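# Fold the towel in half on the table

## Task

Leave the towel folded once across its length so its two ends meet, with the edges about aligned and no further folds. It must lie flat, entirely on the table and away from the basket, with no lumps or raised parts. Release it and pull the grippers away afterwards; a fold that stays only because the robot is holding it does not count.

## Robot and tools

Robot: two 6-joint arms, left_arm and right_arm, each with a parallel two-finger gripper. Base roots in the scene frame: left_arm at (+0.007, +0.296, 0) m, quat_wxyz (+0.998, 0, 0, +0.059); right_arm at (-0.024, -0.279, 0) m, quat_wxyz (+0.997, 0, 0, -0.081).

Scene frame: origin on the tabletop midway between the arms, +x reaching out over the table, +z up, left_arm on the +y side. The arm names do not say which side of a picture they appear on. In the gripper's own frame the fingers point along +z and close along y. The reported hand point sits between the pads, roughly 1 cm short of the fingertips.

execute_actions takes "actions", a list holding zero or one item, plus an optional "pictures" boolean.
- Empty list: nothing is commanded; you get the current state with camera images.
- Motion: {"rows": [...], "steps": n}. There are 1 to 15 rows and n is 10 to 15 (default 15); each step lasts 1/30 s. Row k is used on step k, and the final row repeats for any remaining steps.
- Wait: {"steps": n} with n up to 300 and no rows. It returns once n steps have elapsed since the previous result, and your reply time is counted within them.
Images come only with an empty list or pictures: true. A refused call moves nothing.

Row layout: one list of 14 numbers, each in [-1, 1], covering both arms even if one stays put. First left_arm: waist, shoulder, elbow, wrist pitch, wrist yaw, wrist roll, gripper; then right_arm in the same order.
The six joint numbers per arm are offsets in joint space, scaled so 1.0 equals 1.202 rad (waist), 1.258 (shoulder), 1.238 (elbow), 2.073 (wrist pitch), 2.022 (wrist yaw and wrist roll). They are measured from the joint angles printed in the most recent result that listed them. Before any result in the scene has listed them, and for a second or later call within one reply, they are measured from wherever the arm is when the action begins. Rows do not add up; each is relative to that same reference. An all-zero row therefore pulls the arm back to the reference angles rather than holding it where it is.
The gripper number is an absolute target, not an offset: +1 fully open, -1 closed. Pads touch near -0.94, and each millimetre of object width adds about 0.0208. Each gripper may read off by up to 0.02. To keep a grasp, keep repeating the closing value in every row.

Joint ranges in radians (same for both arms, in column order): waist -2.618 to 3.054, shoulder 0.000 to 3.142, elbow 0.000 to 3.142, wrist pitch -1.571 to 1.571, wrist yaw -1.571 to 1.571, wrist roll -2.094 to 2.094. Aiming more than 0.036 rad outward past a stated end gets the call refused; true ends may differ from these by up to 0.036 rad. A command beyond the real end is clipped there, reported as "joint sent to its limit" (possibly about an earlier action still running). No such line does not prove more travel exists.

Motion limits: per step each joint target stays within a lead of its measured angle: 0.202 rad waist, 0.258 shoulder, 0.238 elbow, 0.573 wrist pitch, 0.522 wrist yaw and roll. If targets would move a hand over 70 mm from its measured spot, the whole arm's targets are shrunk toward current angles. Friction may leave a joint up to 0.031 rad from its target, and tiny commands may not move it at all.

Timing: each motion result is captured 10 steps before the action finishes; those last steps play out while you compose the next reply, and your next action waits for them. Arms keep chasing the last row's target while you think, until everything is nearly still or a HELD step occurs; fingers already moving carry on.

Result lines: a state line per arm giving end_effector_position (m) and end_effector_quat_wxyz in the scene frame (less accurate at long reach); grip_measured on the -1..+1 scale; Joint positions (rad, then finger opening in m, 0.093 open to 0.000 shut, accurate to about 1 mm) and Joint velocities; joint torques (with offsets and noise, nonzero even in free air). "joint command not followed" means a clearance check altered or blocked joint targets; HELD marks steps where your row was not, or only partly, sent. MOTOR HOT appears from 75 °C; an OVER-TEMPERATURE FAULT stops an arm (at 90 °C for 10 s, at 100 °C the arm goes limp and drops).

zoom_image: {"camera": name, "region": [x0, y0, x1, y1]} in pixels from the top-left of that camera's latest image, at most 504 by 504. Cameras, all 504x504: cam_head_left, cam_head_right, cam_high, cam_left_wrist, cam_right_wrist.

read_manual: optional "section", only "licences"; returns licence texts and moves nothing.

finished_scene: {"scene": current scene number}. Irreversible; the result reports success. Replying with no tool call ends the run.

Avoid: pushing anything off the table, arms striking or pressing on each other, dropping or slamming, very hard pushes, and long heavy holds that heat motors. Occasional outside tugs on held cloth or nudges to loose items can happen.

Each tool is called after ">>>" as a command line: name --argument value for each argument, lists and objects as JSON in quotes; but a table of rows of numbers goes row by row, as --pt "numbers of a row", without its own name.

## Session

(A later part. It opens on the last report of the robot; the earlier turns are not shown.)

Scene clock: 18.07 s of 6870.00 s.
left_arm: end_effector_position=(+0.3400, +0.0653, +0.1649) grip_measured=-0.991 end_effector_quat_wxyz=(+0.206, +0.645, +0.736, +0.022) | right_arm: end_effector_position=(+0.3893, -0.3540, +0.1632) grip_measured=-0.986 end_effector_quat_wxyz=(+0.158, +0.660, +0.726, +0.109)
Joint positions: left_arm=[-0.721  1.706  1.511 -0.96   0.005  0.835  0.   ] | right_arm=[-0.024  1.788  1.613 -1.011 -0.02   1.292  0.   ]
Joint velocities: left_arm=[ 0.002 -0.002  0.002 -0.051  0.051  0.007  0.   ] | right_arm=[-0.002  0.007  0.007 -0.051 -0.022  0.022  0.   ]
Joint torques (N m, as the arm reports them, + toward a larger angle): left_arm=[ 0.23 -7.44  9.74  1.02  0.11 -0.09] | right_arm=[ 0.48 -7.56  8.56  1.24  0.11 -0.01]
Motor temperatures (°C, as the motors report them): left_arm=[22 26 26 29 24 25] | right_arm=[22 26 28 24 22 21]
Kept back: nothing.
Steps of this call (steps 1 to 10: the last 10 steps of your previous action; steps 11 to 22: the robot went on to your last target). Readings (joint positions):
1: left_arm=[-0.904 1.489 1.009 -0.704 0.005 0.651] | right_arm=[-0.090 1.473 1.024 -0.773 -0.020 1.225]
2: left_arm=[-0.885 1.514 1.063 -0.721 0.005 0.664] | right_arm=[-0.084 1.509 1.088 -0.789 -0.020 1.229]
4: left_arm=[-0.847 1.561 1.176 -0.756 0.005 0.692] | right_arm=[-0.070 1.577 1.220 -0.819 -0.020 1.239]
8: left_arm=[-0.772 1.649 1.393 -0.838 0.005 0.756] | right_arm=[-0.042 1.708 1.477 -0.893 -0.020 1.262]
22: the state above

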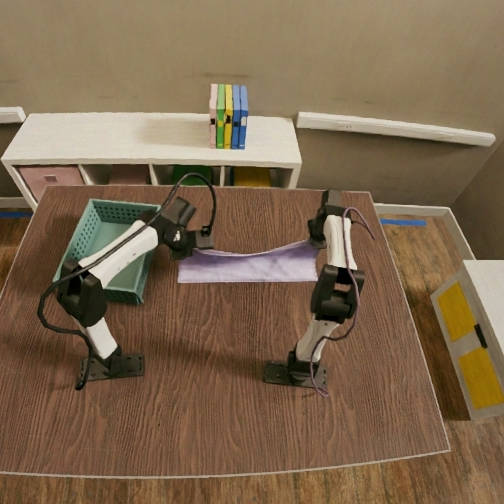

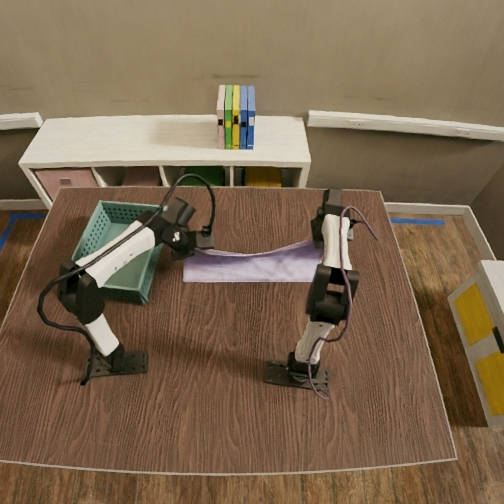

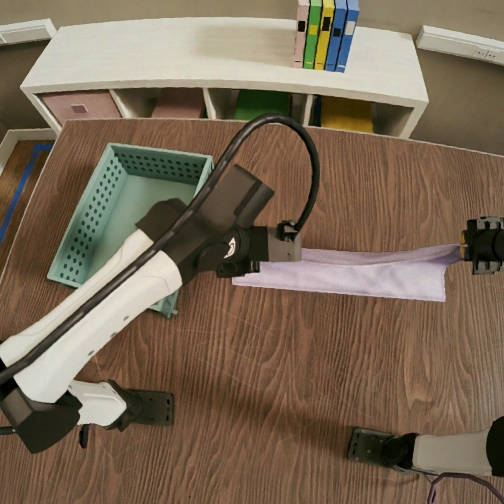

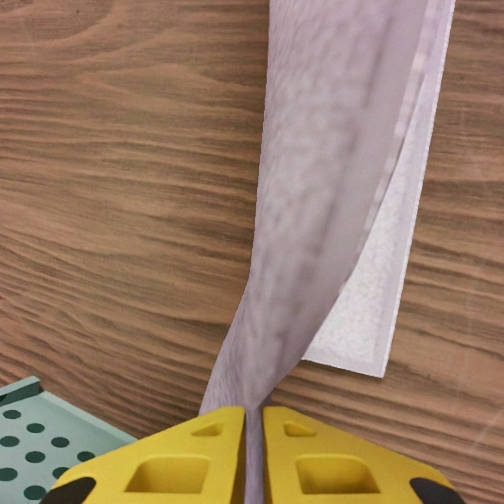

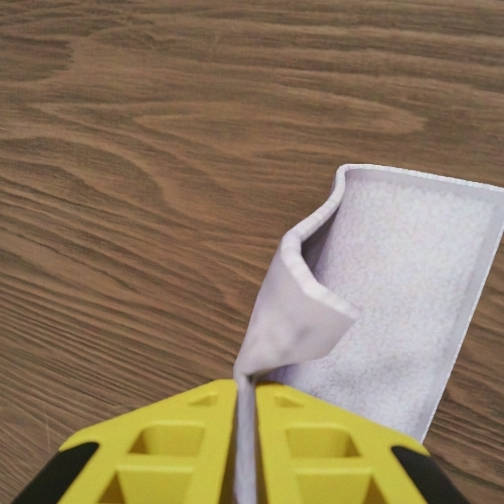

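>>> execute_actions --actions '[{"rows":[[0.002,0.008,0.021,-0.003,0,0.005,-1,-0.002,0.001,0.014,-0.003,0,0.002,-1],[0.004,0.018,0.051,-0.008,0,0.013,-1,-0.006,0.002,0.034,-0.008,0,0.004,-1],[0.007,0.032,0.09,-0.014,0,0.022,-1,-0.01,0.004,0.059,-0.014,0,0.007,-1],[0.01,0.045,0.129,-0.02,0,0.032,-1,-0.014,0.006,0.085,-0.02,0,0.01,-1],[0.013,0.059,0.167,-0.026,0,0.041,-1,-0.018,0.008,0.11,-0.026,0,0.013,-1],[0.016,0.072,0.206,-0.032,0,0.051,-1,-0.023,0.01,0.136,-0.032,0,0.016,-1],[0.019,0.086,0.245,-0.038,0,0.06,-1,-0.027,0.011,0.161,-0.038,0,0.019,-1],[0.022,0.1,0.283,-0.044,0,0.07,-1,-0.031,0.013,0.187,-0.044,0,0.022,-1],[0.025,0.113,0.322,-0.05,0,0.08,-1,-0.035,0.015,0.212,-0.05,0,0.026,-1],[0.028,0.127,0.36,-0.055,0,0.089,-1,-0.039,0.017,0.238,-0.056,0,0.029,-1],[0.03,0.137,0.39,-0.06,0,0.096,-1,-0.043,0.018,0.258,-0.061,0,0.031,-1],[0.032,0.146,0.416,-0.064,0,0.103,-1,-0.046,0.019,0.275,-0.065,0,0.033,-1],[0.033,0.151,0.429,-0.066,0,0.106,-1,-0.047,0.02,0.283,-0.067,0,0.034,-1]],"steps":13}]'

>>> execute_actions --actions '[{"steps":22}]' --pictures true

Scene clock: 21.30 s of 6870.00 s.
left_arm: end_effector_position=(+0.3411, +0.0646, +0.1679) grip_measured=-0.991 end_effector_quat_wxyz=(+0.202, +0.650, +0.732, +0.023) | right_arm: end_effector_position=(+0.3879, -0.3537, +0.1650) grip_measured=-0.986 end_effector_quat_wxyz=(+0.155, +0.661, +0.726, +0.107)
Joint positions: left_arm=[-0.721  1.717  1.539 -0.982  0.005  0.848  0.   ] | right_arm=[-0.024  1.79   1.625 -1.028 -0.02   1.294  0.   ]
Joint velocities: left_arm=[-0.012  0.325  0.72  -0.286  0.007  0.154  0.   ] | right_arm=[ 0.002  0.071  0.33  -0.344 -0.007 -0.007  0.   ]
Joint torques (N m, as the arm reports them, + toward a larger angle): left_arm=[ 0.85 -7.77 11.3   1.57  0.1  -0.12] | right_arm=[-0.79 -8.37  9.77  1.57  0.11 -0.03]
Motor temperatures (°C, as the motors report them): left_arm=[22 27 26 29 24 25] | right_arm=[22 27 28 24 22 21]
Steps of this call (steps 1 to 30: the robot went on to your last target; steps 31 to 94: nothing new was sent; steps 95 to 97: the first 3 steps of this action). Readings (joint positions):
95: left_arm=[-0.721 1.706 1.511 -0.966 0.005 0.839] | right_arm=[-0.024 1.788 1.613 -1.018 -0.020 1.293]
96: left_arm=[-0.721 1.708 1.519 -0.971 0.005 0.842] | right_arm=[-0.024 1.788 1.616 -1.020 -0.020 1.293]
97: the state above

Scene clock: 22.03 s of 6870.00 s.
left_arm: end_effector_position=(+0.4078, +0.0370, +0.2598) grip_measured=-0.991 end_effector_quat_wxyz=(+0.298, +0.688, +0.659, +0.069) | right_arm: end_effector_position=(+0.4095, -0.3804, +0.2599) grip_measured=-0.986 end_effector_quat_wxyz=(+0.231, +0.684, +0.674, +0.156)
Joint positions: left_arm=[-0.69   1.886  2.021 -1.085  0.005  1.04   0.   ] | right_arm=[-0.075  1.804  1.946 -1.147 -0.022  1.353  0.   ]
Joint velocities: left_arm=[ 0.007  0.012  0.002 -0.037  0.022 -0.022  0.   ] | right_arm=[ 0.012 -0.012  0.002 -0.022 -0.037 -0.037  0.   ]
Joint torques (N m, as the arm reports them, + toward a larger angle): left_arm=[ 0.78 -9.31  9.58  1.43  0.1  -0.09] | right_arm=[-0.33 -7.5   7.86  1.62  0.12 -0.03]
Motor temperatures (°C, as the motors report them): left_arm=[22 27 26 29 24 25] | right_arm=[22 27 29 24 22 21]
Kept back: nothing.
Steps of this call (steps 1 to 10: the last 10 steps of your previous action; steps 11 to 22: the robot went on to your last target). Readings (joint positions):
1: left_arm=[-0.721 1.731 1.572 -0.994 0.005 0.857] | right_arm=[-0.025 1.793 1.643 -1.040 -0.020 1.297]
2: left_arm=[-0.721 1.748 1.614 -1.002 0.005 0.868] | right_arm=[-0.027 1.796 1.667 -1.050 -0.021 1.299]
4: left_arm=[-0.717 1.783 1.709 -1.012 0.005 0.894] | right_arm=[-0.035 1.802 1.728 -1.067 -0.022 1.307]
8: left_arm=[-0.702 1.845 1.903 -1.037 0.005 0.957] | right_arm=[-0.059 1.803 1.862 -1.097 -0.022 1.326]
22: the state above

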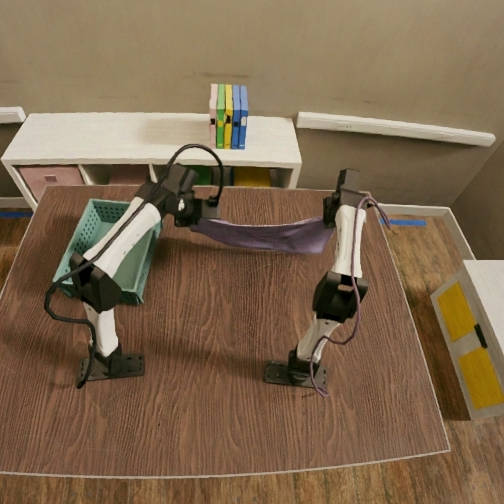

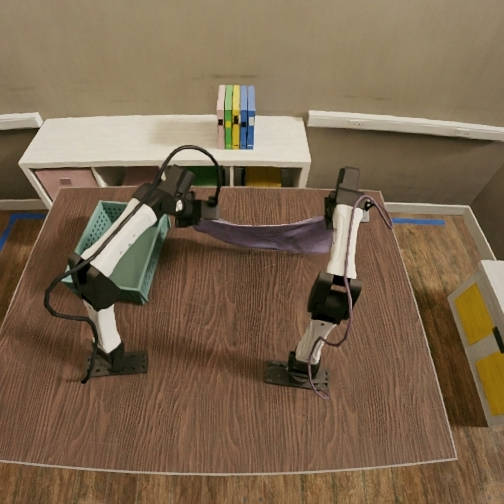

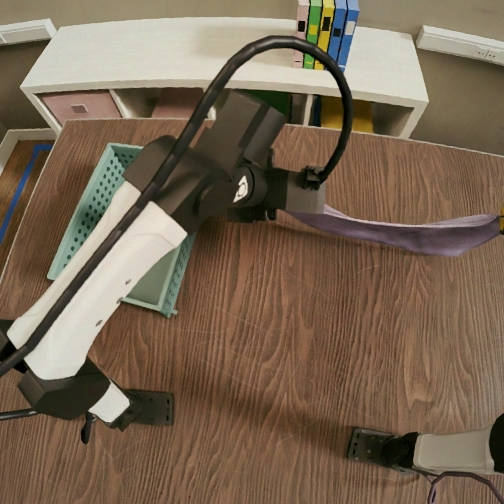

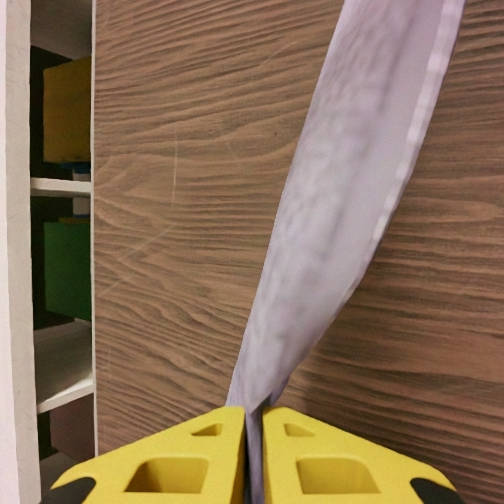

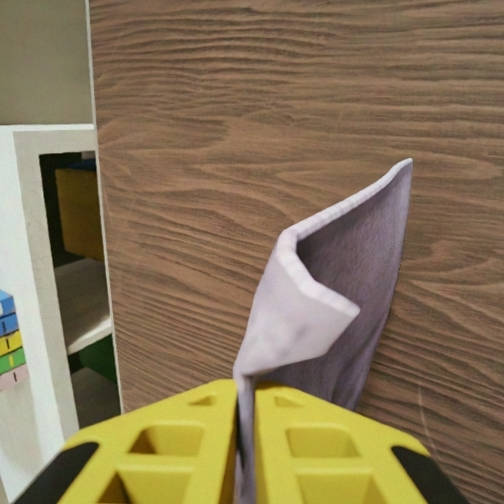

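>>> execute_actions --actions '[{"rows":[[-0.003,-0.008,-0.018,0.005,0,-0.002,-1,-0.002,-0.011,-0.02,0.005,0,-0.001,-1],[-0.009,-0.022,-0.048,0.013,0,-0.005,-1,-0.004,-0.028,-0.053,0.015,0,-0.002,-1],[-0.017,-0.041,-0.089,0.025,0,-0.009,-1,-0.008,-0.053,-0.099,0.027,0,-0.004,-1],[-0.026,-0.063,-0.137,0.038,0,-0.014,-1,-0.013,-0.081,-0.152,0.042,0,-0.006,-1],[-0.035,-0.085,-0.184,0.051,0,-0.019,-1,-0.017,-0.109,-0.205,0.057,0,-0.008,-1],[-0.044,-0.107,-0.232,0.064,0,-0.023,-1,-0.021,-0.137,-0.257,0.071,0,-0.01,-1],[-0.053,-0.129,-0.28,0.077,0,-0.028,-1,-0.026,-0.165,-0.31,0.086,0,-0.012,-1],[-0.062,-0.151,-0.327,0.09,0,-0.033,-1,-0.03,-0.194,-0.363,0.101,0,-0.014,-1],[-0.071,-0.173,-0.375,0.103,0,-0.038,-1,-0.035,-0.222,-0.416,0.115,0,-0.016,-1],[-0.08,-0.195,-0.422,0.116,0,-0.043,-1,-0.039,-0.25,-0.469,0.13,0,-0.018,-1],[-0.088,-0.217,-0.47,0.13,0,-0.047,-1,-0.043,-0.278,-0.521,0.145,0,-0.021,-1],[-0.097,-0.239,-0.518,0.143,0,-0.052,-1,-0.048,-0.306,-0.574,0.159,0,-0.023,-1],[-0.104,-0.256,-0.553,0.153,0,-0.056,-1,-0.051,-0.327,-0.614,0.17,0,-0.024,-1],[-0.11,-0.27,-0.583,0.161,0,-0.059,-1,-0.054,-0.345,-0.647,0.179,0,-0.025,-1],[-0.112,-0.275,-0.595,0.164,0,-0.06,-1,-0.055,-0.352,-0.66,0.183,0,-0.026,-1]],"steps":15}]'

>>> execute_actions --actions '[{"steps":20}]' --pictures true

Scene clock: 24.33 s of 6870.00 s.
left_arm: end_effector_position=(+0.3957, +0.0390, +0.2432) grip_measured=-0.991 end_effector_quat_wxyz=(+0.287, +0.690, +0.661, +0.063) | right_arm: end_effector_position=(+0.3953, -0.3779, +0.2430) grip_measured=-0.986 end_effector_quat_wxyz=(+0.224, +0.686, +0.676, +0.151)
Joint positions: left_arm=[-0.7    1.837  1.9   -1.037  0.005  1.03   0.   ] | right_arm=[-0.077  1.738  1.806 -1.091 -0.022  1.351  0.   ]
Joint velocities: left_arm=[-0.188 -0.628 -1.487  0.33  -0.007 -0.198  0.   ] | right_arm=[-0.061 -0.803 -1.673  0.359  0.022 -0.007  0.   ]
Joint torques (N m, as the arm reports them, + toward a larger angle): left_arm=[ -1.79 -11.04   6.61   1.35   0.12  -0.2 ] | right_arm=[-1.01 -9.58  5.86  1.45  0.12 -0.19]
Motor temperatures (°C, as the motors report them): left_arm=[22 27 27 29 24 25] | right_arm=[22 28 29 24 22 21]
Steps of this call (steps 1 to 30: the robot went on to your last target; steps 31 to 64: nothing new was sent; steps 65 to 69: the first 5 steps of this action). Readings (joint positions):
65: left_arm=[-0.690 1.887 2.021 -1.091 0.005 1.044] | right_arm=[-0.075 1.804 1.946 -1.153 -0.022 1.354]
66: left_arm=[-0.690 1.884 2.013 -1.084 0.005 1.043] | right_arm=[-0.075 1.799 1.935 -1.145 -0.022 1.354]
68: left_arm=[-0.694 1.858 1.950 -1.053 0.005 1.035] | right_arm=[-0.076 1.766 1.862 -1.110 -0.022 1.352]
69: the state above

Scene clock: 25.00 s of 6870.00 s.
left_arm: end_effector_position=(+0.3057, +0.0417, +0.1607) grip_measured=-0.991 end_effector_quat_wxyz=(+0.258, +0.704, +0.661, +0.027) | right_arm: end_effector_position=(+0.3057, -0.3756, +0.1611) grip_measured=-0.986 end_effector_quat_wxyz=(+0.219, +0.694, +0.673, +0.134)
Joint positions: left_arm=[-0.821  1.567  1.299 -0.777  0.005  0.929  0.   ] | right_arm=[-0.133  1.383  1.138 -0.807 -0.023  1.311  0.   ]
Joint velocities: left_arm=[-0.007  0.012 -0.002  0.095  0.007 -0.007  0.   ] | right_arm=[-0.007 -0.027  0.012  0.081 -0.007 -0.037  0.   ]
Joint torques (N m, as the arm reports them, + toward a larger angle): left_arm=[-0.17 -9.39  6.95  1.48  0.09 -0.21] | right_arm=[-0.49 -6.68  6.25  1.72  0.11 -0.2 ]
Motor temperatures (°C, as the motors report them): left_arm=[22 27 27 29 24 25] | right_arm=[22 28 29 24 22 21]
Kept back: nothing.
Steps of this call (steps 1 to 10: the last 10 steps of your previous action; steps 11 to 20: the robot went on to your last target). Readings (joint positions):
1: left_arm=[-0.709 1.813 1.845 -1.021 0.005 1.024] | right_arm=[-0.080 1.708 1.743 -1.074 -0.023 1.349]
2: left_arm=[-0.720 1.788 1.786 -1.004 0.005 1.017] | right_arm=[-0.085 1.674 1.679 -1.056 -0.023 1.347]
4: left_arm=[-0.747 1.736 1.667 -0.968 0.005 1.003] | right_arm=[-0.097 1.604 1.547 -1.016 -0.023 1.341]
8: left_arm=[-0.795 1.627 1.433 -0.881 0.005 0.969] | right_arm=[-0.121 1.460 1.290 -0.922 -0.023 1.328]
20: the state above

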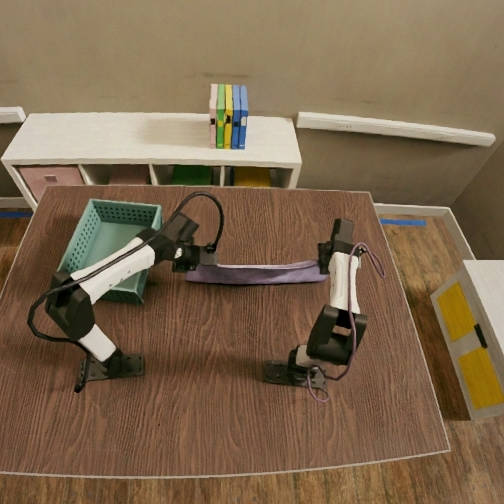

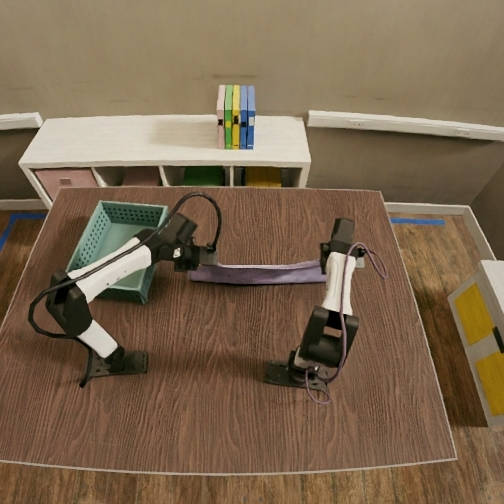

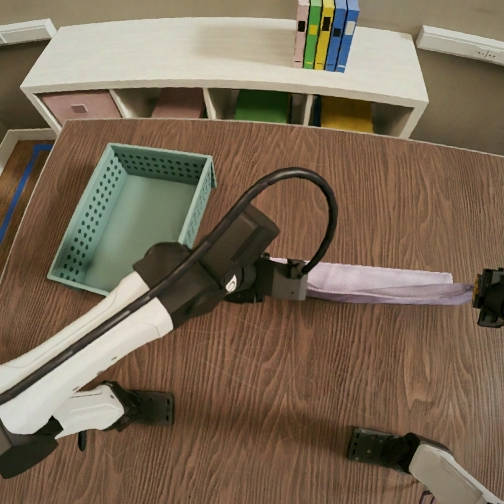

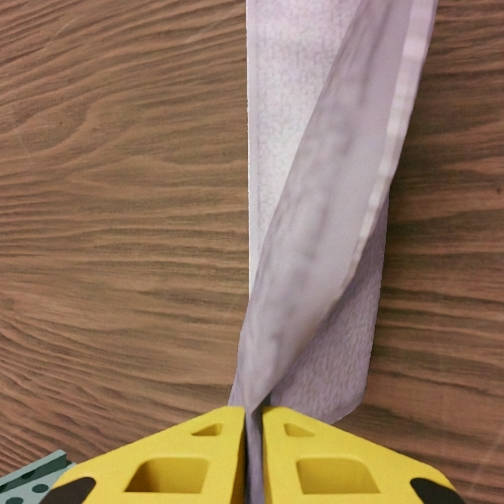

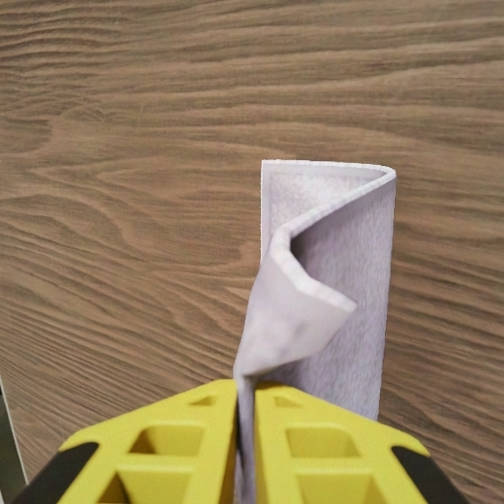

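>>> execute_actions --actions '[{"rows":[[-0.009,-0.006,-0.017,0.004,0,-0.006,-1,-0.006,-0.011,-0.019,0.003,0,-0.004,-1],[-0.025,-0.018,-0.047,0.012,0,-0.018,-1,-0.016,-0.031,-0.053,0.008,0,-0.01,-1],[-0.045,-0.032,-0.085,0.022,0,-0.032,-1,-0.029,-0.056,-0.097,0.014,0,-0.019,-1],[-0.065,-0.046,-0.124,0.032,0,-0.046,-1,-0.043,-0.081,-0.141,0.02,0,-0.027,-1],[-0.086,-0.061,-0.162,0.041,0,-0.061,-1,-0.056,-0.106,-0.185,0.027,0,-0.035,-1],[-0.106,-0.075,-0.201,0.051,0,-0.075,-1,-0.069,-0.131,-0.228,0.033,0,-0.044,-1],[-0.126,-0.09,-0.239,0.061,0,-0.09,-1,-0.083,-0.157,-0.272,0.039,0,-0.052,-1],[-0.145,-0.103,-0.275,0.07,0,-0.103,-1,-0.095,-0.18,-0.313,0.045,0,-0.06,-1],[-0.168,-0.101,-0.301,0.078,0,-0.118,-1,-0.112,-0.193,-0.348,0.049,0,-0.071,-1],[-0.191,-0.099,-0.327,0.087,0,-0.133,-1,-0.129,-0.207,-0.382,0.053,0,-0.082,-1],[-0.215,-0.096,-0.353,0.095,0,-0.148,-1,-0.146,-0.22,-0.417,0.057,0,-0.092,-1],[-0.238,-0.094,-0.379,0.104,0,-0.163,-1,-0.163,-0.233,-0.452,0.062,0,-0.103,-1],[-0.256,-0.092,-0.399,0.11,0,-0.175,-1,-0.177,-0.244,-0.479,0.065,0,-0.112,-1],[-0.268,-0.09,-0.412,0.115,0,-0.183,-1,-0.186,-0.25,-0.496,0.067,0,-0.117,-1],[-0.274,-0.09,-0.419,0.117,0,-0.187,-1,-0.19,-0.254,-0.506,0.068,0,-0.12,-1]],"steps":15}]'

>>> execute_actions --actions '[{"steps":20}]' --pictures true

Scene clock: 26.53 s of 6870.00 s.
left_arm: end_effector_position=(+0.2853, +0.0369, +0.1438) grip_measured=-0.991 end_effector_quat_wxyz=(+0.256, +0.703, +0.663, +0.016) | right_arm: end_effector_position=(+0.2852, -0.3792, +0.1435) grip_measured=-0.986 end_effector_quat_wxyz=(+0.220, +0.696, +0.672, +0.128)
Joint positions: left_arm=[-0.866  1.531  1.2   -0.722  0.002  0.881  0.   ] | right_arm=[-0.163  1.316  1.018 -0.758 -0.025  1.286  0.   ]
Joint velocities: left_arm=[-0.662 -0.457 -1.263  0.315 -0.081 -0.447  0.   ] | right_arm=[-0.447 -0.833 -1.458  0.154 -0.022 -0.286  0.   ]
Joint torques (N m, as the arm reports them, + toward a larger angle): left_arm=[-1.74 -7.69  6.08  1.14  0.12 -0.19] | right_arm=[-0.65 -5.53  5.47  1.3   0.12 -0.16]
Motor temperatures (°C, as the motors report them): left_arm=[22 28 27 30 24 25] | right_arm=[22 28 29 24 22 21]
Steps of this call (steps 1 to 30: the robot went on to your last target; steps 31 to 41: nothing new was sent; steps 42 to 46: the first 5 steps of this action). Readings (joint positions):
42: left_arm=[-0.821 1.567 1.299 -0.766 0.005 0.926] | right_arm=[-0.133 1.383 1.138 -0.794 -0.023 1.310]
43: left_arm=[-0.823 1.565 1.292 -0.761 0.004 0.921] | right_arm=[-0.134 1.379 1.129 -0.789 -0.023 1.308]
45: left_arm=[-0.845 1.546 1.241 -0.734 0.002 0.898] | right_arm=[-0.149 1.344 1.066 -0.765 -0.025 1.295]
46: the state above

Scene clock: 27.20 s of 6870.00 s.
left_arm: end_effector_position=(+0.1614, +0.0380, +0.0420) grip_measured=-0.991 end_effector_quat_wxyz=(+0.163, +0.706, +0.688, -0.040) | right_arm: end_effector_position=(+0.1610, -0.3791, +0.0356) grip_measured=-0.986 end_effector_quat_wxyz=(+0.146, +0.707, +0.690, +0.056)
Joint positions: left_arm=[-1.146  1.463  0.792 -0.563  0.004  0.567  0.   ] | right_arm=[-0.353  1.083  0.518 -0.693 -0.025  1.084  0.   ]
Joint velocities: left_arm=[-0.007 -0.012 -0.022 -0.051  0.022 -0.081  0.   ] | right_arm=[-0.032  0.022 -0.012  0.037  0.066 -0.051  0.   ]
Joint torques (N m, as the arm reports them, + toward a larger angle): left_arm=[-0.34 -6.16  6.42  1.23  0.08 -0.19] | right_arm=[-0.48 -3.38  5.97  1.33  0.13 -0.19]
Motor temperatures (°C, as the motors report them): left_arm=[22 28 27 30 24 25] | right_arm=[22 28 29 24 22 21]
Kept back: nothing.
Steps of this call (steps 1 to 10: the last 10 steps of your previous action; steps 11 to 20: the robot went on to your last target). Readings (joint positions):
1: left_arm=[-0.892 1.515 1.153 -0.711 0.002 0.862] | right_arm=[-0.180 1.285 0.964 -0.753 -0.025 1.275]
2: left_arm=[-0.921 1.498 1.104 -0.700 0.002 0.841] | right_arm=[-0.198 1.253 0.908 -0.749 -0.025 1.263]
4: left_arm=[-0.977 1.471 1.009 -0.681 0.002 0.796] | right_arm=[-0.233 1.193 0.799 -0.744 -0.025 1.237]
8: left_arm=[-1.084 1.463 0.867 -0.631 0.003 0.692] | right_arm=[-0.310 1.118 0.618 -0.726 -0.026 1.168]
20: the state above

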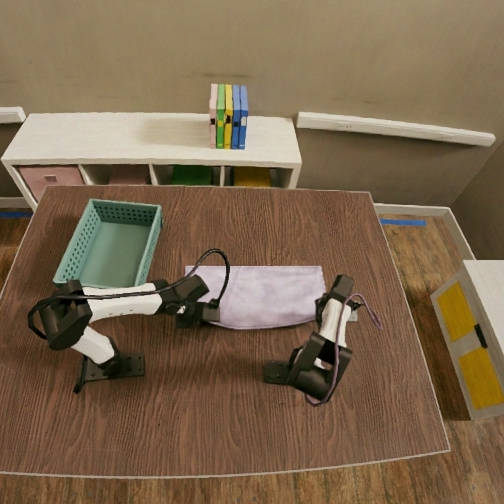

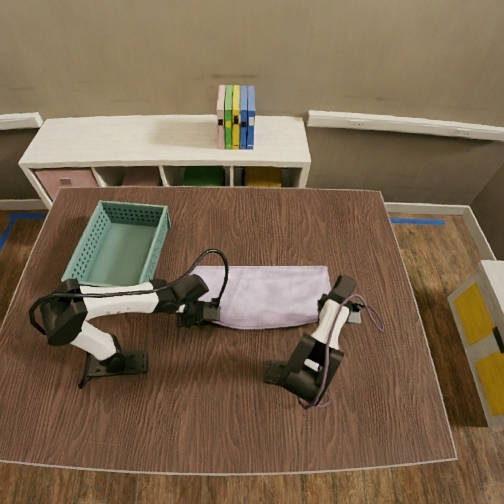

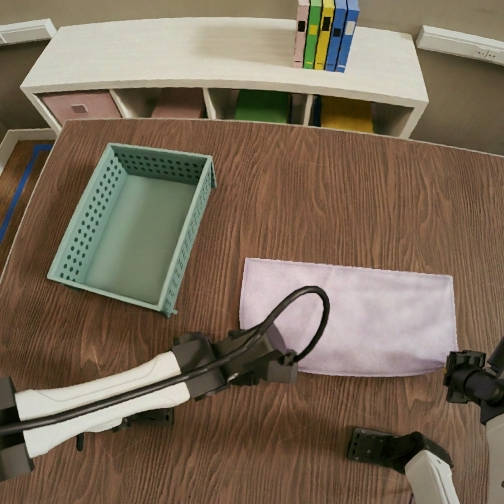

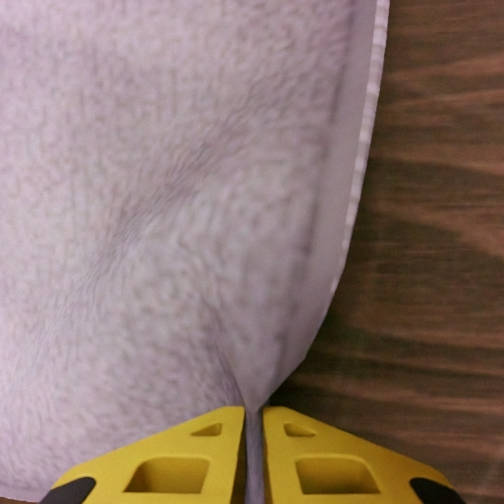

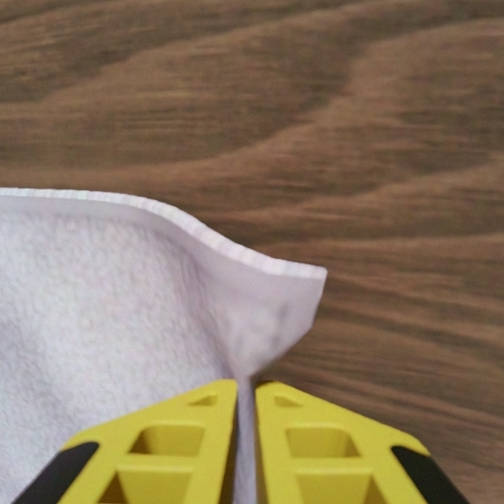

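>>> execute_actions --actions '[{"rows":[[0,0,0,0,0,0,-0.8,0,0,0,0,0,0,-0.8],[0,0,0,0,0,0,-0.5,0,0,0,0,0,0,-0.5],[0,0,0,0,0,0,-0.2,0,0,0,0,0,0,-0.2],[0,0,0,0,0,0,0.1,0,0,0,0,0,0,0.1],[0,0,0,0,0,0,0.3,0,0,0,0,0,0,0.3],[0,0,0,0,0,0,0.3,0,0,0,0,0,0,0.3],[0,0,0.02,-0.012,0,0,0.3,0,0,0.02,-0.012,0,0,0.3],[0,0,0.045,-0.027,0,0,0.3,0,0,0.045,-0.027,0,0,0.3],[0,0,0.075,-0.045,0,0,0.3,0,0,0.075,-0.045,0,0,0.3],[0,0,0.105,-0.063,0,0,0.3,0,0,0.105,-0.063,0,0,0.3],[0,0,0.135,-0.08,0,0,0.3,0,0,0.135,-0.08,0,0,0.3],[0,0,0.165,-0.098,0,0,0.3,0,0,0.165,-0.098,0,0,0.3],[0,0,0.19,-0.113,0,0,0.3,0,0,0.19,-0.113,0,0,0.3],[0,0,0.21,-0.125,0,0,0.3,0,0,0.21,-0.125,0,0,0.3],[0,0,0.22,-0.131,0,0,0.3,0,0,0.22,-0.131,0,0,0.3]],"steps":15}]'

Scene clock: 28.47 s of 6870.00 s.
left_arm: end_effector_position=(+0.1622, +0.0367, +0.0425) grip_measured=+0.165 end_effector_quat_wxyz=(+0.166, +0.703, +0.690, -0.042) | right_arm: end_effector_position=(+0.1620, -0.3797, +0.0360) grip_measured=+0.163 end_effector_quat_wxyz=(+0.149, +0.705, +0.692, +0.056)
Joint positions: left_arm=[-1.146  1.463  0.792 -0.556  0.004  0.56   0.053] | right_arm=[-0.353  1.083  0.518 -0.688 -0.025  1.077  0.053]
Joint velocities: left_arm=[-0.002  0.002 -0.002  0.007  0.037 -0.007  0.277] | right_arm=[-0.012 -0.007  0.017 -0.037 -0.081 -0.081  0.277]
Joint torques (N m, as the arm reports them, + toward a larger angle): left_arm=[ 0.07 -5.4   7.45  0.98  0.06 -0.05] | right_arm=[ 0.18 -1.94  6.45  1.06  0.1  -0.02]
Motor temperatures (°C, as the motors report them): left_arm=[22 28 27 30 24 25] | right_arm=[22 28 29 24 22 21]
Steps of this call (steps 1 to 30: the robot went on to your last target; steps 31 to 33: nothing new was sent; steps 34 to 38: the first 5 steps of this action). Readings (joint positions):
34: left_arm=[-1.146 1.463 0.792 -0.556 0.004 0.558] | right_arm=[-0.353 1.083 0.518 -0.687 -0.025 1.077]
35: left_arm=[-1.146 1.463 0.792 -0.556 0.004 0.559] | right_arm=[-0.353 1.083 0.518 -0.688 -0.025 1.077]
37: left_arm=[-1.146 1.463 0.792 -0.556 0.004 0.560] | right_arm=[-0.353 1.083 0.518 -0.688 -0.025 1.077]
38: the state above

>>> execute_actions --actions '[{"rows":[[0.018,-0.018,0.213,-0.131,0,0,0.3,0.001,0.016,0.233,-0.135,-0.002,-0.023,0.3],[0.048,-0.049,0.2,-0.13,0,0,0.3,0.003,0.043,0.255,-0.139,-0.004,-0.061,0.3],[0.091,-0.091,0.183,-0.129,0,0,0.3,0.006,0.081,0.285,-0.145,-0.008,-0.115,0.3],[0.139,-0.14,0.163,-0.128,0,0,0.3,0.009,0.125,0.32,-0.151,-0.012,-0.177,0.2],[0.187,-0.188,0.143,-0.127,0,0,0.3,0.012,0.168,0.355,-0.157,-0.016,-0.238,0.1],[0.236,-0.237,0.123,-0.126,0,0,0.3,0.016,0.211,0.389,-0.163,-0.02,-0.3,0],[0.284,-0.285,0.103,-0.125,0,0,0.3,0.019,0.255,0.424,-0.169,-0.024,-0.361,-0.1],[0.332,-0.334,0.083,-0.124,0,0,0.3,0.022,0.298,0.459,-0.175,-0.028,-0.422,-0.15],[0.381,-0.382,0.063,-0.123,0,0,0.3,0.025,0.341,0.493,-0.182,-0.032,-0.484,-0.15],[0.429,-0.431,0.043,-0.122,0,0,0.3,0.028,0.385,0.528,-0.188,-0.036,-0.545,-0.15],[0.477,-0.48,0.023,-0.121,0,0,0.3,0.032,0.428,0.563,-0.194,-0.04,-0.607,-0.15],[0.525,-0.528,0.003,-0.12,0,0,0.3,0.035,0.472,0.598,-0.2,-0.044,-0.668,-0.15],[0.562,-0.565,-0.013,-0.119,0,0,0.3,0.037,0.504,0.624,-0.205,-0.047,-0.714,-0.15],[0.592,-0.595,-0.025,-0.118,0,0,0.3,0.039,0.531,0.645,-0.208,-0.049,-0.753,-0.15],[0.604,-0.607,-0.03,-0.118,0,0,0.3,0.04,0.542,0.654,-0.21,-0.05,-0.768,-0.15]],"steps":15}]'

>>> execute_actions --actions '[{"steps":28}]' --pictures true

Scene clock: 29.93 s of 6870.00 s.
left_arm: end_effector_position=(+0.1959, +0.0485, +0.1218) grip_measured=+0.299 end_effector_quat_wxyz=(+0.197, +0.659, +0.725, -0.041) | right_arm: end_effector_position=(+0.1806, -0.3885, +0.1025) grip_measured=+0.146 end_effector_quat_wxyz=(+0.116, +0.642, +0.757, +0.039)
Joint positions: left_arm=[-1.029  1.363  1.015 -0.818  0.013  0.561  0.06 ] | right_arm=[-0.352  1.19   0.866 -1.004 -0.033  0.896  0.052]
Joint velocities: left_arm=[ 1.575 -1.507 -0.579  0.007 -0.066 -0.007  0.   ] | right_arm=[ 0.046  1.404  1.145 -0.227 -0.139 -2.    -0.09 ]
Joint torques (N m, as the arm reports them, + toward a larger angle): left_arm=[ 1.38 -8.8   7.03  1.11 -0.05 -0.15] | right_arm=[ 1.02 -1.4   8.14  1.31  0.   -0.16]
Motor temperatures (°C, as the motors report them): left_arm=[22 28 27 30 24 25] | right_arm=[22 28 29 24 22 21]
Steps of this call (steps 1 to 10: the last 10 steps of your previous action; steps 11 to 39: the robot went on to your last target; steps 40 to 44: the first 5 steps of this action). Readings (joint positions):
40: left_arm=[-1.144 1.463 1.052 -0.823 0.004 0.561] | right_arm=[-0.353 1.083 0.777 -0.959 -0.025 1.072]
41: left_arm=[-1.136 1.458 1.052 -0.823 0.006 0.561] | right_arm=[-0.353 1.089 0.783 -0.966 -0.026 1.053]
43: left_arm=[-1.080 1.411 1.034 -0.820 0.012 0.561] | right_arm=[-0.353 1.143 0.829 -0.993 -0.029 0.963]
44: the state above

Scene clock: 30.87 s of 6870.00 s.
left_arm: end_effector_position=(+0.2342, +0.2236, +0.1997) grip_measured=+0.299 end_effector_quat_wxyz=(+0.404, +0.385, +0.828, +0.052) | right_arm: end_effector_position=(+0.2657, -0.4058, +0.0742) grip_measured=-0.147 end_effector_quat_wxyz=(+0.021, +0.007, +0.998, +0.054)
Joint positions: left_arm=[-0.428  0.703  0.775 -0.804 -0.003  0.561  0.06 ] | right_arm=[-0.311  1.769  1.301 -1.114 -0.116 -0.46   0.038]
Joint velocities: left_arm=[-0.007  0.007  0.007 -0.037 -0.081  0.007  0.   ] | right_arm=[ 0.002 -0.002  0.027 -0.022 -0.022 -0.081 -0.001]
Joint torques (N m, as the arm reports them, + toward a larger angle): left_arm=[ 0.81 -0.1   6.47  1.81  0.15 -0.16] | right_arm=[ 0.67 -7.82  8.    0.28 -0.1  -0.17]
Motor temperatures (°C, as the motors report them): left_arm=[22 28 27 30 24 25] | right_arm=[22 28 29 24 22 21]
Kept back: nothing.
Steps of this call (steps 1 to 10: the last 10 steps of your previous action; steps 11 to 28: the robot went on to your last target). Readings (joint positions):
1: left_arm=[-0.969 1.304 0.994 -0.816 0.012 0.561] | right_arm=[-0.350 1.242 0.908 -1.012 -0.037 0.816]
2: left_arm=[-0.905 1.239 0.973 -0.815 0.011 0.561] | right_arm=[-0.346 1.297 0.953 -1.017 -0.042 0.728]
4: left_arm=[-0.778 1.102 0.933 -0.810 0.006 0.561] | right_arm=[-0.338 1.410 1.042 -1.027 -0.054 0.533]
8: left_arm=[-0.551 0.843 0.843 -0.803 0.000 0.561] | right_arm=[-0.323 1.628 1.214 -1.056 -0.082 0.132]
28: the state above

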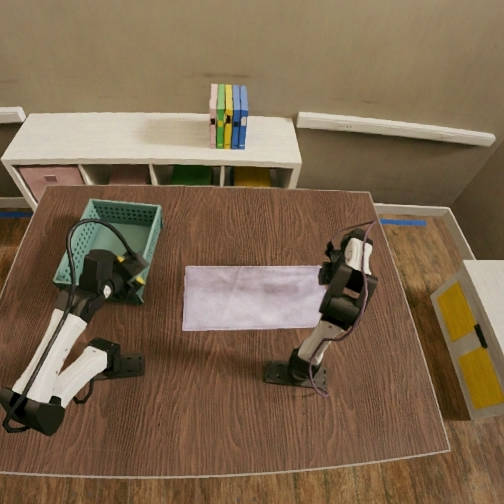

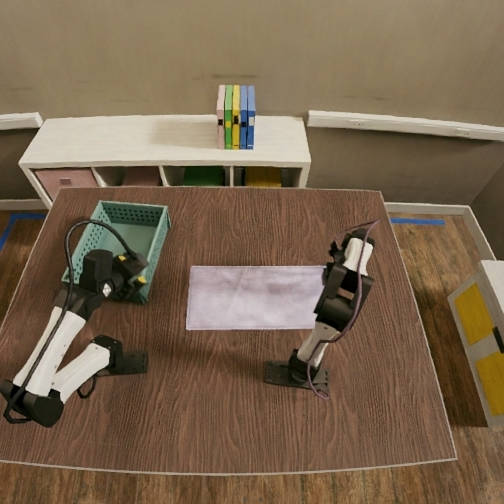

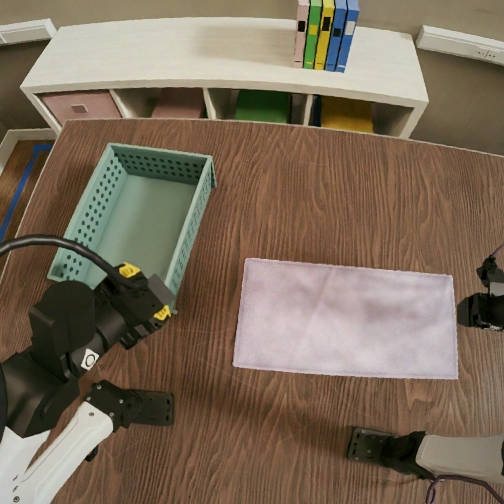

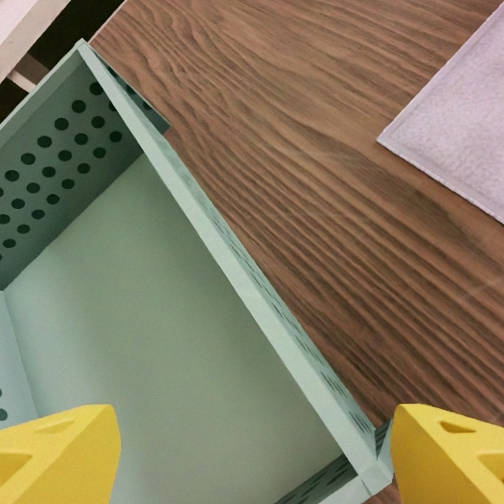

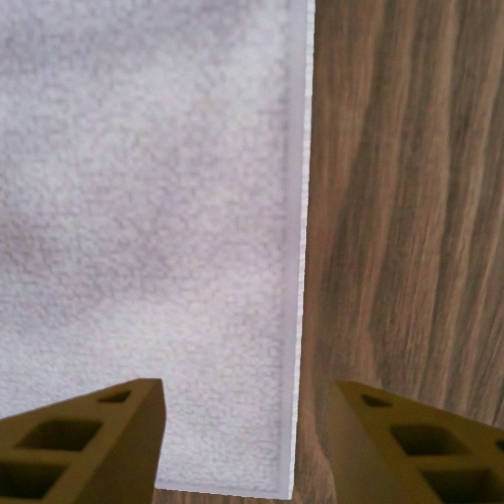

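>>> execute_actions --actions '[{"rows":[[0,0,0,0,0,0,0.3,0,0.004,-0.009,0.008,0,0,-0.15],[0,0,0,0,0,0,0.3,0,0.01,-0.024,0.022,0,0,-0.15],[0,0,0,0,0,0,0.3,0,0.017,-0.042,0.038,0,0,-0.15],[0,0,0,0,0,0,0.3,0,0.024,-0.06,0.054,0,0,-0.15],[0,0,0,0,0,0,0.3,0,0.032,-0.078,0.07,0,0,-0.15],[0,0,0,0,0,0,0.3,0,0.039,-0.096,0.086,0,0,-0.15],[0,0,0,0,0,0,0.3,0,0.046,-0.114,0.103,0,0,-0.15],[0,0,0,0,0,0,0.3,0,0.052,-0.129,0.116,0,0,-0.15],[0,0,0,0,0,0,0.3,0,0.057,-0.141,0.127,0,0,-0.15],[0,0,0,0,0,0,0.3,0,0.06,-0.147,0.132,0,0,-0.15],[0,0,0,0,0,0,0.3,0,0.061,-0.15,0.135,0,0,-0.15]],"steps":11}]'

>>> execute_actions --actions '[{"steps":20}]' --pictures true

Scene clock: 31.87 s of 6870.00 s.
left_arm: end_effector_position=(+0.2342, +0.2236, +0.1997) grip_measured=+0.299 end_effector_quat_wxyz=(+0.404, +0.385, +0.828, +0.052) | right_arm: end_effector_position=(+0.2655, -0.4057, +0.0742) grip_measured=-0.147 end_effector_quat_wxyz=(+0.021, +0.004, +0.998, +0.054)
Joint positions: left_arm=[-0.428  0.703  0.775 -0.804 -0.003  0.561  0.06 ] | right_arm=[-0.311  1.769  1.301 -1.114 -0.116 -0.467  0.038]
Joint velocities: left_arm=[-0.002  0.002 -0.007 -0.051  0.007 -0.007  0.   ] | right_arm=[ 0.012 -0.002  0.002  0.051  0.007  0.007  0.   ]
Joint torques (N m, as the arm reports them, + toward a larger angle): left_arm=[-0.02  0.29  8.23  1.78  0.08 -0.14] | right_arm=[ 0.16 -7.06  5.18  0.53 -0.01 -0.01]
Motor temperatures (°C, as the motors report them): left_arm=[22 28 27 30 24 25] | right_arm=[22 28 29 24 22 21]
Steps of this call (steps 1 to 29: the robot went on to your last target; step 30: the first step of this action). Readings (joint positions):
30: the state above

Scene clock: 32.53 s of 6870.00 s.
left_arm: end_effector_position=(+0.2342, +0.2236, +0.1997) grip_measured=+0.299 end_effector_quat_wxyz=(+0.404, +0.385, +0.828, +0.052) | right_arm: end_effector_position=(+0.2607, -0.4033, +0.0111) grip_measured=-0.147 end_effector_quat_wxyz=(+0.015, +0.005, +0.998, +0.057)
Joint positions: left_arm=[-0.428  0.703  0.775 -0.804 -0.003  0.561  0.06 ] | right_arm=[-0.311  1.844  1.129 -0.88  -0.116 -0.466  0.038]
Joint velocities: left_arm=[ 0.002 -0.007  0.012 -0.037 -0.037 -0.081  0.   ] | right_arm=[-0.017 -0.002  0.012  0.095  0.051 -0.081  0.001]
Joint torques (N m, as the arm reports them, + toward a larger angle): left_arm=[ 0.07  0.23  8.21  1.77  0.08 -0.15] | right_arm=[ 0.15 -7.62  4.5   0.8  -0.01 -0.03]
Motor temperatures (°C, as the motors report them): left_arm=[22 28 27 30 24 25] | right_arm=[22 28 29 24 22 21]
Kept back: nothing.
Steps of this call (steps 1 to 10: the last 10 steps of your previous action; steps 11 to 20: the robot went on to your last target). Readings (joint positions):
1: left_arm=[-0.428 0.703 0.775 -0.804 -0.003 0.561] | right_arm=[-0.311 1.769 1.299 -1.110 -0.116 -0.467]
2: left_arm=[-0.428 0.703 0.775 -0.804 -0.003 0.561] | right_arm=[-0.311 1.769 1.293 -1.098 -0.116 -0.467]
4: left_arm=[-0.428 0.703 0.775 -0.804 -0.003 0.561] | right_arm=[-0.311 1.772 1.263 -1.059 -0.116 -0.467]
8: left_arm=[-0.428 0.703 0.775 -0.804 -0.003 0.561] | right_arm=[-0.311 1.811 1.177 -0.961 -0.116 -0.467]
20: the state above

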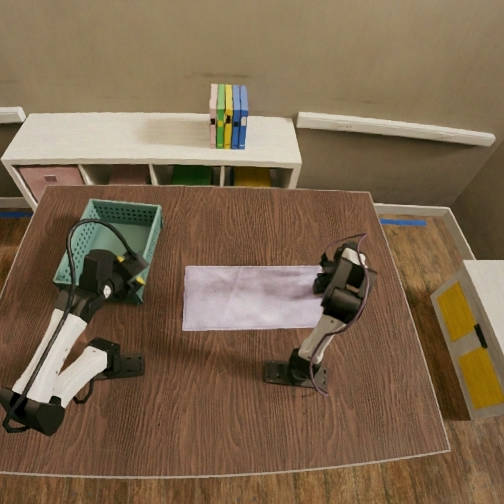

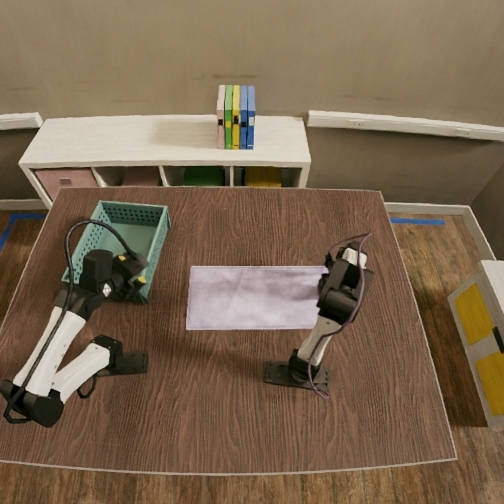

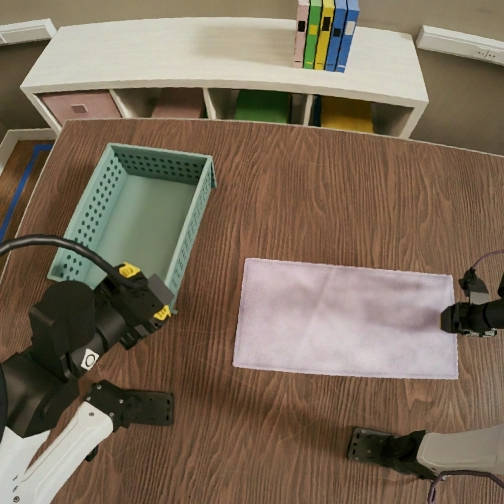

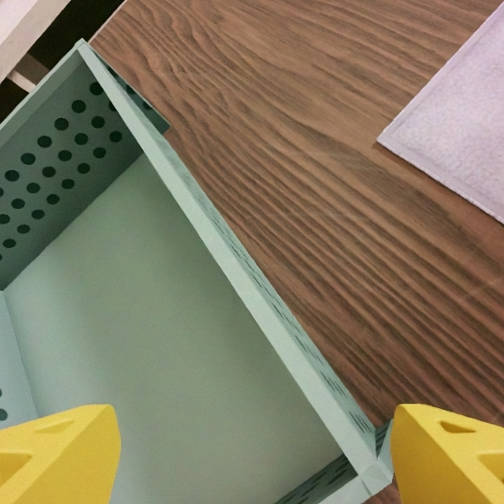

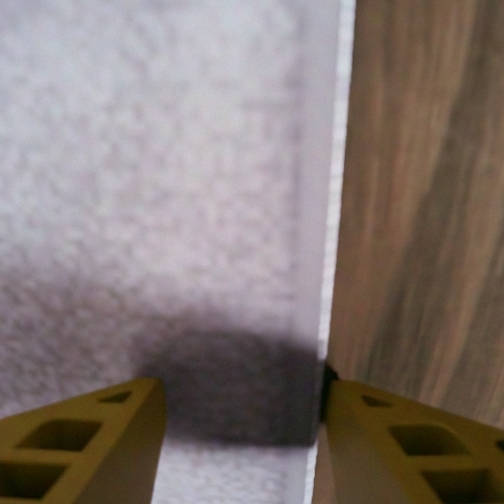

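Outer finger just outside the edge. Press and close.

>>> execute_actions --actions '[{"rows":[[0,0,0,0,0,0,0.3,0,0.012,0,0.01,0,0,-0.15],[0,0,0,0,0,0,0.3,0,0.024,0,0.01,0,0,-0.15],[0,0,0,0,0,0,0.3,0,0.024,0,0.01,0,0,-0.15],[0,0,0,0,0,0,0.3,0,0.024,0,0.01,0,0,-0.25],[0,0,0,0,0,0,0.3,0,0.024,0,0.01,0,0,-0.36],[0,0,0,0,0,0,0.3,0,0.024,0,0.01,0,0,-0.47],[0,0,0,0,0,0,0.3,0,0.024,0,0.01,0,0,-0.58],[0,0,0,0,0,0,0.3,0,0.024,0,0.01,0,0,-0.69],[0,0,0,0,0,0,0.3,0,0.024,0,0.01,0,0,-0.8],[0,0,0,0,0,0,0.3,0,0.024,0,0.01,0,0,-0.9],[0,0,0,0,0,0,0.3,0,0.024,0,0.01,0,0,-1]],"steps":14}]'

>>> execute_actions --actions '[{"rows":[[0,0,0,0,0,0,0.3,0,-0.01,0.01,-0.005,0,0,-1],[0,0,0,0,0,0,0.3,0,-0.02,0.025,-0.015,0,0,-1],[0,0,0,0,0,0,0.3,0,-0.028,0.04,-0.027,0,0,-1],[0,0,0,0,0,0,0.3,0,-0.036,0.055,-0.04,0,0,-1],[0,0,0,0,0,0,0.3,0.005,-0.044,0.07,-0.053,0,0,-1],[0,0,0,0,0,0,0.3,0.01,-0.052,0.085,-0.066,0,0,-1],[0,0,0,0,0,0,0.3,0.015,-0.06,0.1,-0.079,0,0,-1],[0,0,0,0,0,0,0.3,0.02,-0.066,0.115,-0.09,0,0,-1],[0,0,0,0,0,0,0.3,0.025,-0.07,0.128,-0.1,0,0,-1],[0,0,0,0,0,0,0.3,0.03,-0.072,0.135,-0.105,0,0,-1]],"steps":10}]'

>>> execute_actions --actions '[{"steps":18}]' --pictures true

Scene clock: 33.90 s of 6870.00 s.
left_arm: end_effector_position=(+0.2342, +0.2236, +0.1997) grip_measured=+0.299 end_effector_quat_wxyz=(+0.404, +0.385, +0.828, +0.052) | right_arm: end_effector_position=(+0.2610, -0.4040, +0.0105) grip_measured=-0.211 end_effector_quat_wxyz=(+0.015, +0.005, +0.998, +0.056)
Joint positions: left_arm=[-0.428  0.703  0.775 -0.804 -0.003  0.561  0.06 ] | right_arm=[-0.311  1.846  1.129 -0.877 -0.113 -0.466  0.035]
Joint velocities: left_arm=[ 0.002 -0.012 -0.017 -0.066  0.022 -0.037  0.   ] | right_arm=[-0.012 -0.022 -0.007  0.095  0.11  -0.066 -0.073]
Joint torques (N m, as the arm reports them, + toward a larger angle): left_arm=[ 0.06  0.25  8.29  1.78  0.07 -0.13] | right_arm=[ 0.15 -5.52  5.55  0.41 -0.24 -0.07]
Motor temperatures (°C, as the motors report them): left_arm=[22 27 27 30 24 25] | right_arm=[22 28 29 24 22 21]
Steps of this call (steps 1 to 30: the robot went on to your last target; steps 31 to 37: nothing new was sent; steps 38 to 41: the first 4 steps of this action). Readings (joint positions):
38: left_arm=[-0.428 0.703 0.775 -0.804 -0.003 0.561] | right_arm=[-0.311 1.844 1.129 -0.877 -0.116 -0.466]
39: left_arm=[-0.428 0.703 0.775 -0.804 -0.003 0.561] | right_arm=[-0.311 1.846 1.129 -0.878 -0.116 -0.466]
41: the state above

Scene clock: 34.23 s of 6870.00 s.
left_arm: end_effector_position=(+0.2342, +0.2236, +0.1997) grip_measured=+0.299 end_effector_quat_wxyz=(+0.404, +0.385, +0.828, +0.052) | right_arm: end_effector_position=(+0.2617, -0.4027, +0.0107) grip_measured=-0.985 end_effector_quat_wxyz=(+0.018, +0.005, +0.998, +0.060)
Joint positions: left_arm=[-0.428  0.703  0.775 -0.804 -0.003  0.561  0.06 ] | right_arm=[-0.312  1.846  1.129 -0.877 -0.123 -0.466  0.   ]
Joint velocities: left_arm=[-0.002 -0.002  0.002 -0.051  0.037  0.022 -0.001] | right_arm=[-0.007 -0.032 -0.012 -0.022  0.007 -0.037  0.   ]
Joint torques (N m, as the arm reports them, + toward a larger angle): left_arm=[ 0.06  0.25  8.2   1.78  0.06 -0.14] | right_arm=[ 0.24 -5.44  5.55  0.51  0.04 -0.08]
Motor temperatures (°C, as the motors report them): left_arm=[22 27 27 30 24 25] | right_arm=[22 28 29 24 22 21]
Kept back: the last 10 steps of this action, its rows measured from the state above.
Steps of this call (steps 1 to 10: the last 10 steps of your previous action). Readings (joint positions):
1: left_arm=[-0.428 0.703 0.775 -0.804 -0.003 0.561] | right_arm=[-0.312 1.846 1.129 -0.875 -0.111 -0.466]
2: left_arm=[-0.428 0.703 0.775 -0.804 -0.003 0.561] | right_arm=[-0.312 1.846 1.129 -0.875 -0.113 -0.466]
4: left_arm=[-0.428 0.703 0.775 -0.804 -0.003 0.561] | right_arm=[-0.312 1.846 1.129 -0.878 -0.124 -0.466]
8: left_arm=[-0.428 0.703 0.775 -0.804 -0.003 0.561] | right_arm=[-0.312 1.846 1.129 -0.877 -0.124 -0.466]
10: the state above

Scene clock: 34.83 s of 6870.00 s.
left_arm: end_effector_position=(+0.2342, +0.2236, +0.1997) grip_measured=+0.299 end_effector_quat_wxyz=(+0.404, +0.385, +0.828, +0.052) | right_arm: end_effector_position=(+0.2733, -0.3973, +0.0705) grip_measured=-0.986 end_effector_quat_wxyz=(+0.034, -0.012, +0.998, +0.052)
Joint positions: left_arm=[-0.428  0.703  0.775 -0.804 -0.003  0.561  0.06 ] | right_arm=[-0.28   1.764  1.279 -1.072 -0.123 -0.466  0.   ]
Joint velocities: left_arm=[ 0.007 -0.007  0.012  0.037 -0.081 -0.037 -0.001] | right_arm=[-0.027 -0.017 -0.027 -0.022  0.007  0.022  0.   ]
Joint torques (N m, as the arm reports them, + toward a larger angle): left_arm=[ 0.06  0.29  8.24  1.77  0.09 -0.13] | right_arm=[ 0.53 -8.18  7.33  0.33 -0.03 -0.08]
Motor temperatures (°C, as the motors report them): left_arm=[22 27 27 31 24 25] | right_arm=[22 28 29 24 22 21]
Kept back: nothing.
Steps of this call (steps 1 to 10: the last 10 steps of your previous action; steps 11 to 18: the robot went on to your last target). Readings (joint positions):
1: left_arm=[-0.428 0.703 0.775 -0.804 -0.003 0.561] | right_arm=[-0.312 1.845 1.129 -0.877 -0.123 -0.466]
2: left_arm=[-0.428 0.703 0.775 -0.804 -0.003 0.561] | right_arm=[-0.312 1.843 1.131 -0.880 -0.123 -0.466]
4: left_arm=[-0.428 0.703 0.775 -0.804 -0.003 0.561] | right_arm=[-0.312 1.840 1.146 -0.902 -0.123 -0.466]
8: left_arm=[-0.428 0.703 0.775 -0.804 -0.003 0.561] | right_arm=[-0.306 1.809 1.210 -0.979 -0.123 -0.466]
18: the state above

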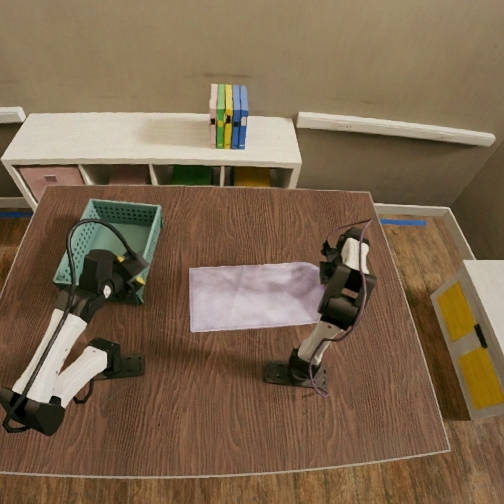

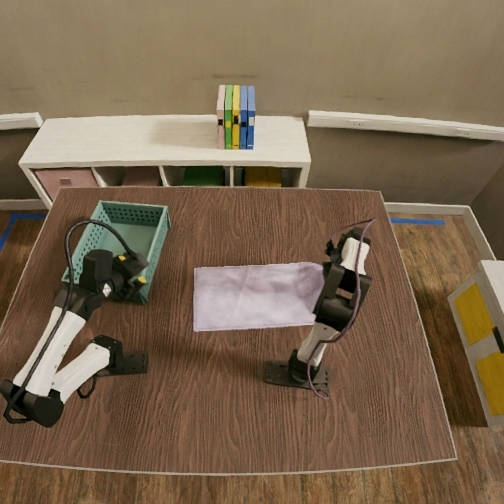

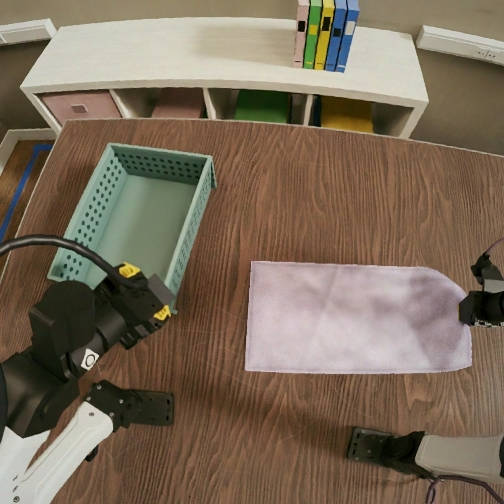

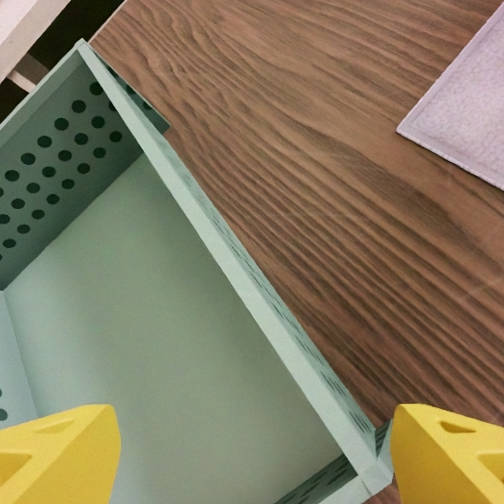

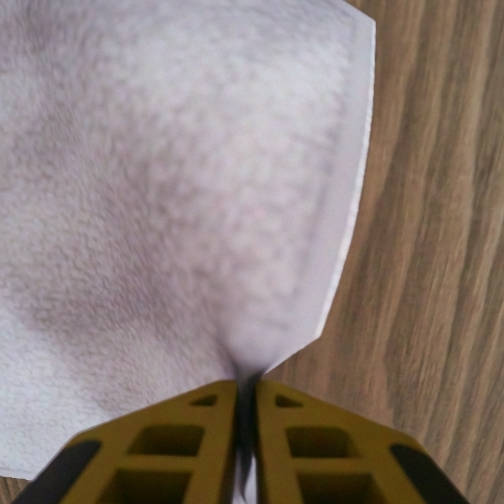

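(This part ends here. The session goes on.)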